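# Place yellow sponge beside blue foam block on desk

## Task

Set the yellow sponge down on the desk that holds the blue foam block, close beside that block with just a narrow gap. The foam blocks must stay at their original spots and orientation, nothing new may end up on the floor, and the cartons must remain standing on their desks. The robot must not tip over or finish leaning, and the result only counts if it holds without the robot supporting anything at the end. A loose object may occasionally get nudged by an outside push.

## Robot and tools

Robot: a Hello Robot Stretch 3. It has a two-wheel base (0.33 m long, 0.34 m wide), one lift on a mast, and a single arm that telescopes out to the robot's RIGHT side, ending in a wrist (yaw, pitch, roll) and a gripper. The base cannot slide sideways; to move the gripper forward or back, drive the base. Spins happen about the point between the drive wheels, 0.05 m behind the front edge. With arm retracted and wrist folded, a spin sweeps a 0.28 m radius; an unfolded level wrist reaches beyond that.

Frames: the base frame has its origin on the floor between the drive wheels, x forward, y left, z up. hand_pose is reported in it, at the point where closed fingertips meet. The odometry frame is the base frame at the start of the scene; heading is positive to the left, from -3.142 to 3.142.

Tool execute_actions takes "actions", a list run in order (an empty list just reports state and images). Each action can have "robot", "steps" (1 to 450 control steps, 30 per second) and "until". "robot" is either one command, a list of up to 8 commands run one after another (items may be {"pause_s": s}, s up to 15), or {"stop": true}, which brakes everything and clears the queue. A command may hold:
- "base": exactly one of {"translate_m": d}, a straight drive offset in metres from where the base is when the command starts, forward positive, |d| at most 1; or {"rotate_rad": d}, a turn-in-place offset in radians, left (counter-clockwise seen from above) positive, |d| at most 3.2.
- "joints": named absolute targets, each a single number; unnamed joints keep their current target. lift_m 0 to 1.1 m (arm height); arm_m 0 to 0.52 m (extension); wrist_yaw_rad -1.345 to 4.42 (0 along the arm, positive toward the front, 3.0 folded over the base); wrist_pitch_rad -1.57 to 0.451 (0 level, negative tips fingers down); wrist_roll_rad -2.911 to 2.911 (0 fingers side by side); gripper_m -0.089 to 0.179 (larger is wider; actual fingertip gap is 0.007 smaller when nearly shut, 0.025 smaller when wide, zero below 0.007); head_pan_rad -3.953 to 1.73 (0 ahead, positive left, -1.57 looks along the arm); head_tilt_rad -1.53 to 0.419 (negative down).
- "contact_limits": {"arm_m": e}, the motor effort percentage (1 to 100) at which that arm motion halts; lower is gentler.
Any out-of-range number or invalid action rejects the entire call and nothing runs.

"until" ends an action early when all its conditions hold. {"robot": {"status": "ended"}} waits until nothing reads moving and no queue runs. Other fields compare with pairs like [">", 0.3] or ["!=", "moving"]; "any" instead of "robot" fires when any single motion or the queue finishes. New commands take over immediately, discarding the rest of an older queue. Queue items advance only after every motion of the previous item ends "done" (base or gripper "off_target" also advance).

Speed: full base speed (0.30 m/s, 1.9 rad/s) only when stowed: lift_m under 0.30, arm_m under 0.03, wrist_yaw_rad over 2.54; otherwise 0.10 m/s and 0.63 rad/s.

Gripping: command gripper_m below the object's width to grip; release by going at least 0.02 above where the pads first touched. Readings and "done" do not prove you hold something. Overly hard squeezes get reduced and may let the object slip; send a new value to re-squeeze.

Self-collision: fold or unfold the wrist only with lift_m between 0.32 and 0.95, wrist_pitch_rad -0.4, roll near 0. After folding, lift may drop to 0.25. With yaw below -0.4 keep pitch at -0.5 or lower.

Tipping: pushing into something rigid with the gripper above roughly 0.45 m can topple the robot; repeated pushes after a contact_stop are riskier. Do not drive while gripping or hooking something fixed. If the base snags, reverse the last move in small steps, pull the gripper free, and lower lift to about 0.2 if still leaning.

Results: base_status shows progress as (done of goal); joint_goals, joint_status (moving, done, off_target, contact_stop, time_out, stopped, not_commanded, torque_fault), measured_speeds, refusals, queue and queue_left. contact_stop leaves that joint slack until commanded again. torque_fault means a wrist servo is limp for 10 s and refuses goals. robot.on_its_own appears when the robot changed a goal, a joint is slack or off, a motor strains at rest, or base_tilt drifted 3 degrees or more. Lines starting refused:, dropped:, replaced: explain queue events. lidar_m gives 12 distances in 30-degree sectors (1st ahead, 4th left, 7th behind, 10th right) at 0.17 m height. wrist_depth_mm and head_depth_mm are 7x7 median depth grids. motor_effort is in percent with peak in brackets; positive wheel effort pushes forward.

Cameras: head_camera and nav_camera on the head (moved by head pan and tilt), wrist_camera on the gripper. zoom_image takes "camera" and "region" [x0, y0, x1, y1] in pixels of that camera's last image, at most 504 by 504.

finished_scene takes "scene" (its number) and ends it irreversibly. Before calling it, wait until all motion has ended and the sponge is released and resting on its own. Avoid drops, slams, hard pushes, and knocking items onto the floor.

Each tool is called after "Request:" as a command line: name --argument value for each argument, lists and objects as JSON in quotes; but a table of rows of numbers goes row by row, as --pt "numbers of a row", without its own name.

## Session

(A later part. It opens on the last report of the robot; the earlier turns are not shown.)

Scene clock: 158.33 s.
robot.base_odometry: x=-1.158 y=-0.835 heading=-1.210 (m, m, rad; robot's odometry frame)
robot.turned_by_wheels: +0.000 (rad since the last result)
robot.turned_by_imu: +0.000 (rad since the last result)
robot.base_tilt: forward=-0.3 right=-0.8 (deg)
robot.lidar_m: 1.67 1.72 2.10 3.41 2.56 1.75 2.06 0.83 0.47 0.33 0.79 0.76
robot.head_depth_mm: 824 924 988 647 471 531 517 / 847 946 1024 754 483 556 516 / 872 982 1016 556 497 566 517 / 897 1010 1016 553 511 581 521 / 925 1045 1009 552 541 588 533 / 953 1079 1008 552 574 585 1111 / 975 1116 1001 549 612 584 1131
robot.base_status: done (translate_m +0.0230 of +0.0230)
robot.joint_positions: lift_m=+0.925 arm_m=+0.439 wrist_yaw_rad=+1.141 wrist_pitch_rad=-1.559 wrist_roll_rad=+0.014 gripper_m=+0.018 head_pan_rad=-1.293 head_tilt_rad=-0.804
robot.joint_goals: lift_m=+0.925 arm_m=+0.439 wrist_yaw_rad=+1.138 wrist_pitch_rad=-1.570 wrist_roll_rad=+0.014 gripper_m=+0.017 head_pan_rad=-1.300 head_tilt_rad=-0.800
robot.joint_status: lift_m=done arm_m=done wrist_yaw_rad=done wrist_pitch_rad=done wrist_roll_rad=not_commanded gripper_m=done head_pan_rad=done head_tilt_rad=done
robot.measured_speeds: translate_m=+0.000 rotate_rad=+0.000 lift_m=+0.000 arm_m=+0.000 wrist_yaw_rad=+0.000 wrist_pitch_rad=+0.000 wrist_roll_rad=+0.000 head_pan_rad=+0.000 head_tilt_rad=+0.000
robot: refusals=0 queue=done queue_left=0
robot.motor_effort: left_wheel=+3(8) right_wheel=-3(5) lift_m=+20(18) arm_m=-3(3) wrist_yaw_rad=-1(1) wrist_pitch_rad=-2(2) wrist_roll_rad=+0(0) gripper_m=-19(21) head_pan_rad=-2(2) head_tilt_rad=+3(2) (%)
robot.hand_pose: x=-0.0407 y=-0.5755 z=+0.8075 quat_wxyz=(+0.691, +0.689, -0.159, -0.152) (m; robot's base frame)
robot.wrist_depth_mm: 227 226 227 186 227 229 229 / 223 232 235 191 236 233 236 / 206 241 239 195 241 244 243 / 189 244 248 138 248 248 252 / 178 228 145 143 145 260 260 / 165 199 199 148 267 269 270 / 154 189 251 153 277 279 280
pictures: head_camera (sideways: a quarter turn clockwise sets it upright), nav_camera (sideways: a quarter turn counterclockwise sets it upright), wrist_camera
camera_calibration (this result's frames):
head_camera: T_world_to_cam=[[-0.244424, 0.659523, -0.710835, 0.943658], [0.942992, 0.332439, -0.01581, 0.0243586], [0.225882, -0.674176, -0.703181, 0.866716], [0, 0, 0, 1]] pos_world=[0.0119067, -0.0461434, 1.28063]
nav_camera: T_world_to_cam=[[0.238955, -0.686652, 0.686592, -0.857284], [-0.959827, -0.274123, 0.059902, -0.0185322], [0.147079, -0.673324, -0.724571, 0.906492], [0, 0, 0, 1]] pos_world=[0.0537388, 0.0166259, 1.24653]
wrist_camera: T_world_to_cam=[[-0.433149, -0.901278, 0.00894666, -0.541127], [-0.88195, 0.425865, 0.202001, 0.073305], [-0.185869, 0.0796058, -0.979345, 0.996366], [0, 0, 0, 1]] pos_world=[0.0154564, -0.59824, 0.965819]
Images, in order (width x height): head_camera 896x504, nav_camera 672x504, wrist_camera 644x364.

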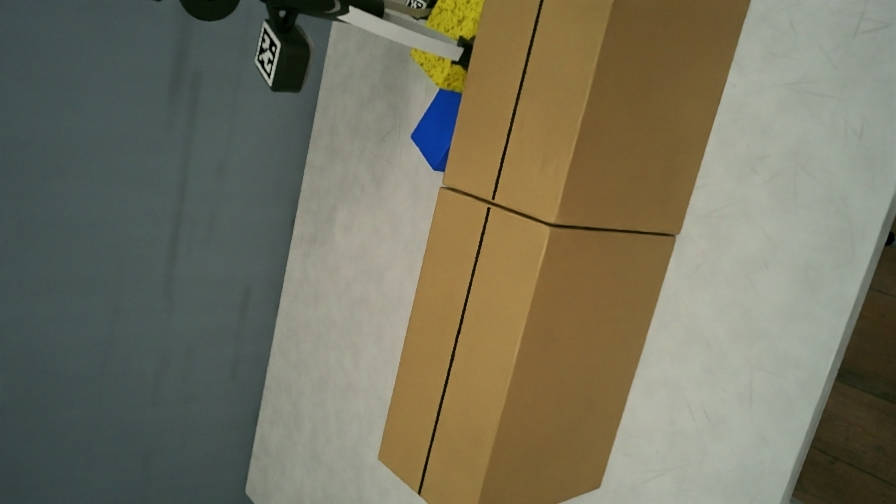

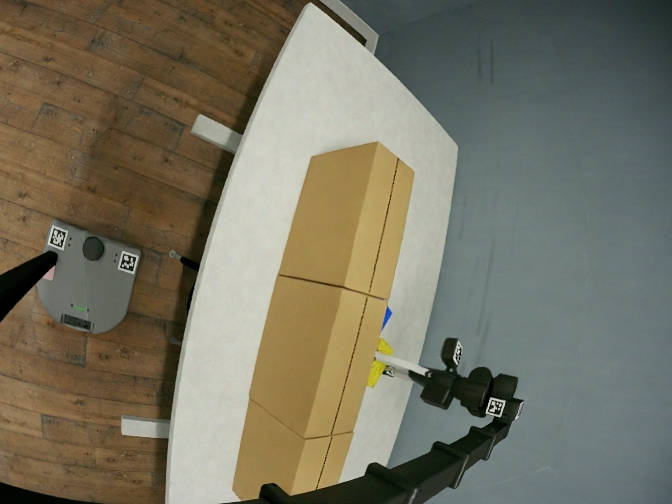

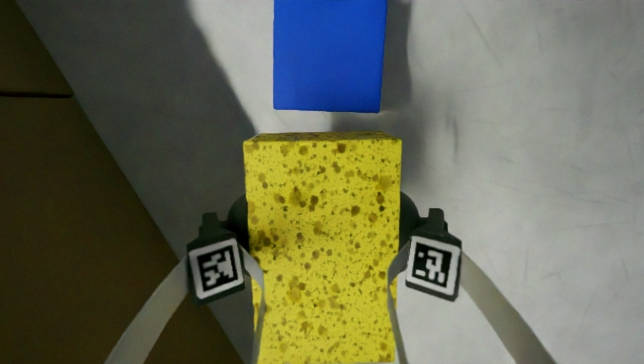

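Request:
execute_actions --actions '[{"robot":[{"joints":{"lift_m":0.865}},{"joints":{"gripper_m":0.095}},{"joints":{"lift_m":0.94}}],"steps":300,"until":{"robot":{"status":"ended"}}}]'

Scene clock: 165.17 s.
robot.base_odometry: x=-1.158 y=-0.835 heading=-1.210 (m, m, rad; robot's odometry frame)
robot.turned_by_wheels: +0.000 (rad since the last result)
robot.turned_by_imu: +0.000 (rad since the last result)
robot.base_tilt: forward=-0.2 right=-0.9 (deg)
robot.lidar_m: 1.67 1.73 2.10 3.43 2.57 1.74 2.06 0.83 0.47 0.33 0.79 0.76
robot.head_depth_mm: 826 920 988 803 471 531 518 / 851 956 1024 754 482 557 517 / 874 981 1021 556 496 566 516 / 898 1014 1013 555 509 579 524 / 925 1049 1015 553 540 584 532 / 947 1082 1006 553 575 585 1116 / 980 1121 1002 550 613 583 1133
robot.base_status: done (translate_m +0.0230 of +0.0230)
robot.joint_positions: lift_m=+0.940 arm_m=+0.439 wrist_yaw_rad=+1.141 wrist_pitch_rad=-1.559 wrist_roll_rad=+0.014 gripper_m=+0.095 head_pan_rad=-1.293 head_tilt_rad=-0.804
robot.joint_goals: lift_m=+0.940 arm_m=+0.439 wrist_yaw_rad=+1.138 wrist_pitch_rad=-1.570 wrist_roll_rad=+0.014 gripper_m=+0.095 head_pan_rad=-1.300 head_tilt_rad=-0.800
robot.joint_status: lift_m=done arm_m=done wrist_yaw_rad=done wrist_pitch_rad=done wrist_roll_rad=not_commanded gripper_m=done head_pan_rad=done head_tilt_rad=done
robot.measured_speeds: translate_m=+0.000 rotate_rad=+0.000 lift_m=+0.000 arm_m=+0.000 wrist_yaw_rad=+0.000 wrist_pitch_rad=+0.000 wrist_roll_rad=+0.000 head_pan_rad=+0.000 head_tilt_rad=+0.000
robot: refusals=0 queue=done queue_left=0
robot.motor_effort: left_wheel=+4(3) right_wheel=-3(3) lift_m=+30(30) arm_m=-3(3) wrist_yaw_rad=-2(2) wrist_pitch_rad=-2(2) wrist_roll_rad=+0(0) gripper_m=+0(79) head_pan_rad=-2(2) head_tilt_rad=+3(2) (%)
robot.hand_pose: x=-0.0407 y=-0.5755 z=+0.8219 quat_wxyz=(+0.691, +0.689, -0.159, -0.152) (m; robot's base frame)
robot.wrist_depth_mm: 238 239 242 199 241 241 243 / 225 248 246 204 251 252 251 / 208 253 255 213 255 257 258 / 189 257 262 217 265 265 266 / 178 223 273 225 272 276 274 / 164 193 280 284 288 284 282 / 152 203 269 293 294 294 298
pictures: head_camera (sideways: a quarter turn clockwise sets it upright), nav_camera (sideways: a quarter turn counterclockwise sets it upright), wrist_camera
camera_calibration (this result's frames):
head_camera: T_world_to_cam=[[-0.244424, 0.659523, -0.710835, 0.943659], [0.942992, 0.332439, -0.01581, 0.0243586], [0.225882, -0.674176, -0.703181, 0.866716], [0, 0, 0, 1]] pos_world=[0.0119067, -0.0461434, 1.28063]
nav_camera: T_world_to_cam=[[0.238955, -0.686652, 0.686592, -0.857284], [-0.959827, -0.274123, 0.059902, -0.0185322], [0.147079, -0.673324, -0.724571, 0.906491], [0, 0, 0, 1]] pos_world=[0.0537388, 0.0166259, 1.24653]
wrist_camera: T_world_to_cam=[[-0.433175, -0.901265, 0.00894666, -0.541249], [-0.881937, 0.425891, 0.202001, 0.0703974], [-0.185866, 0.0796113, -0.979345, 1.01054], [0, 0, 0, 1]] pos_world=[0.015456, -0.598241, 0.980289]
Images, in order (width x height): head_camera 896x504, nav_camera 672x504, wrist_camera 644x364.

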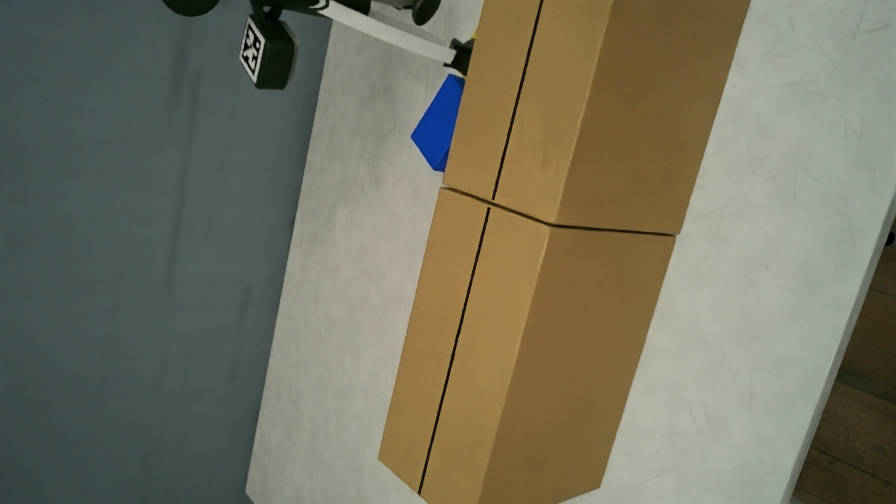

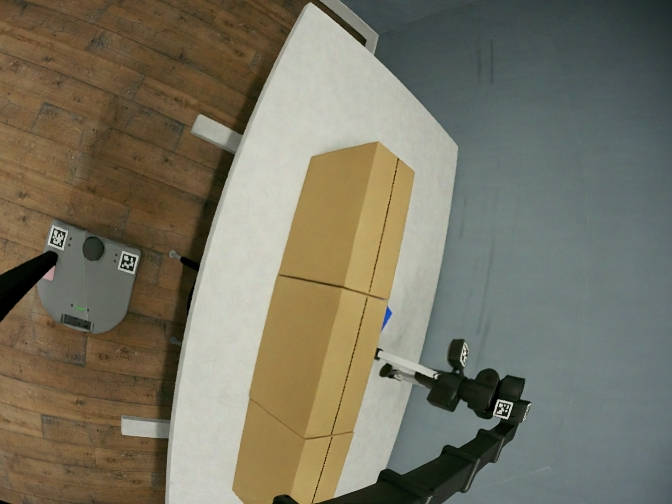

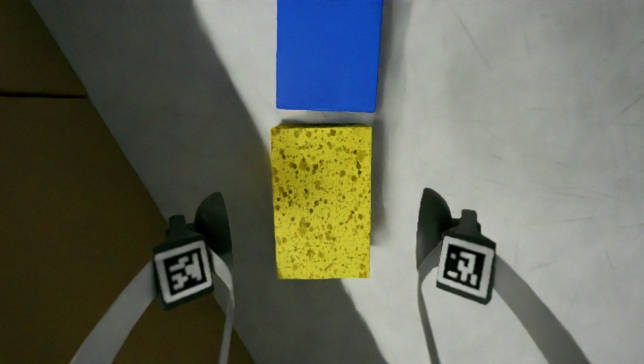

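Request:
finished_scene --scene 2

The scene is finished: the task was done.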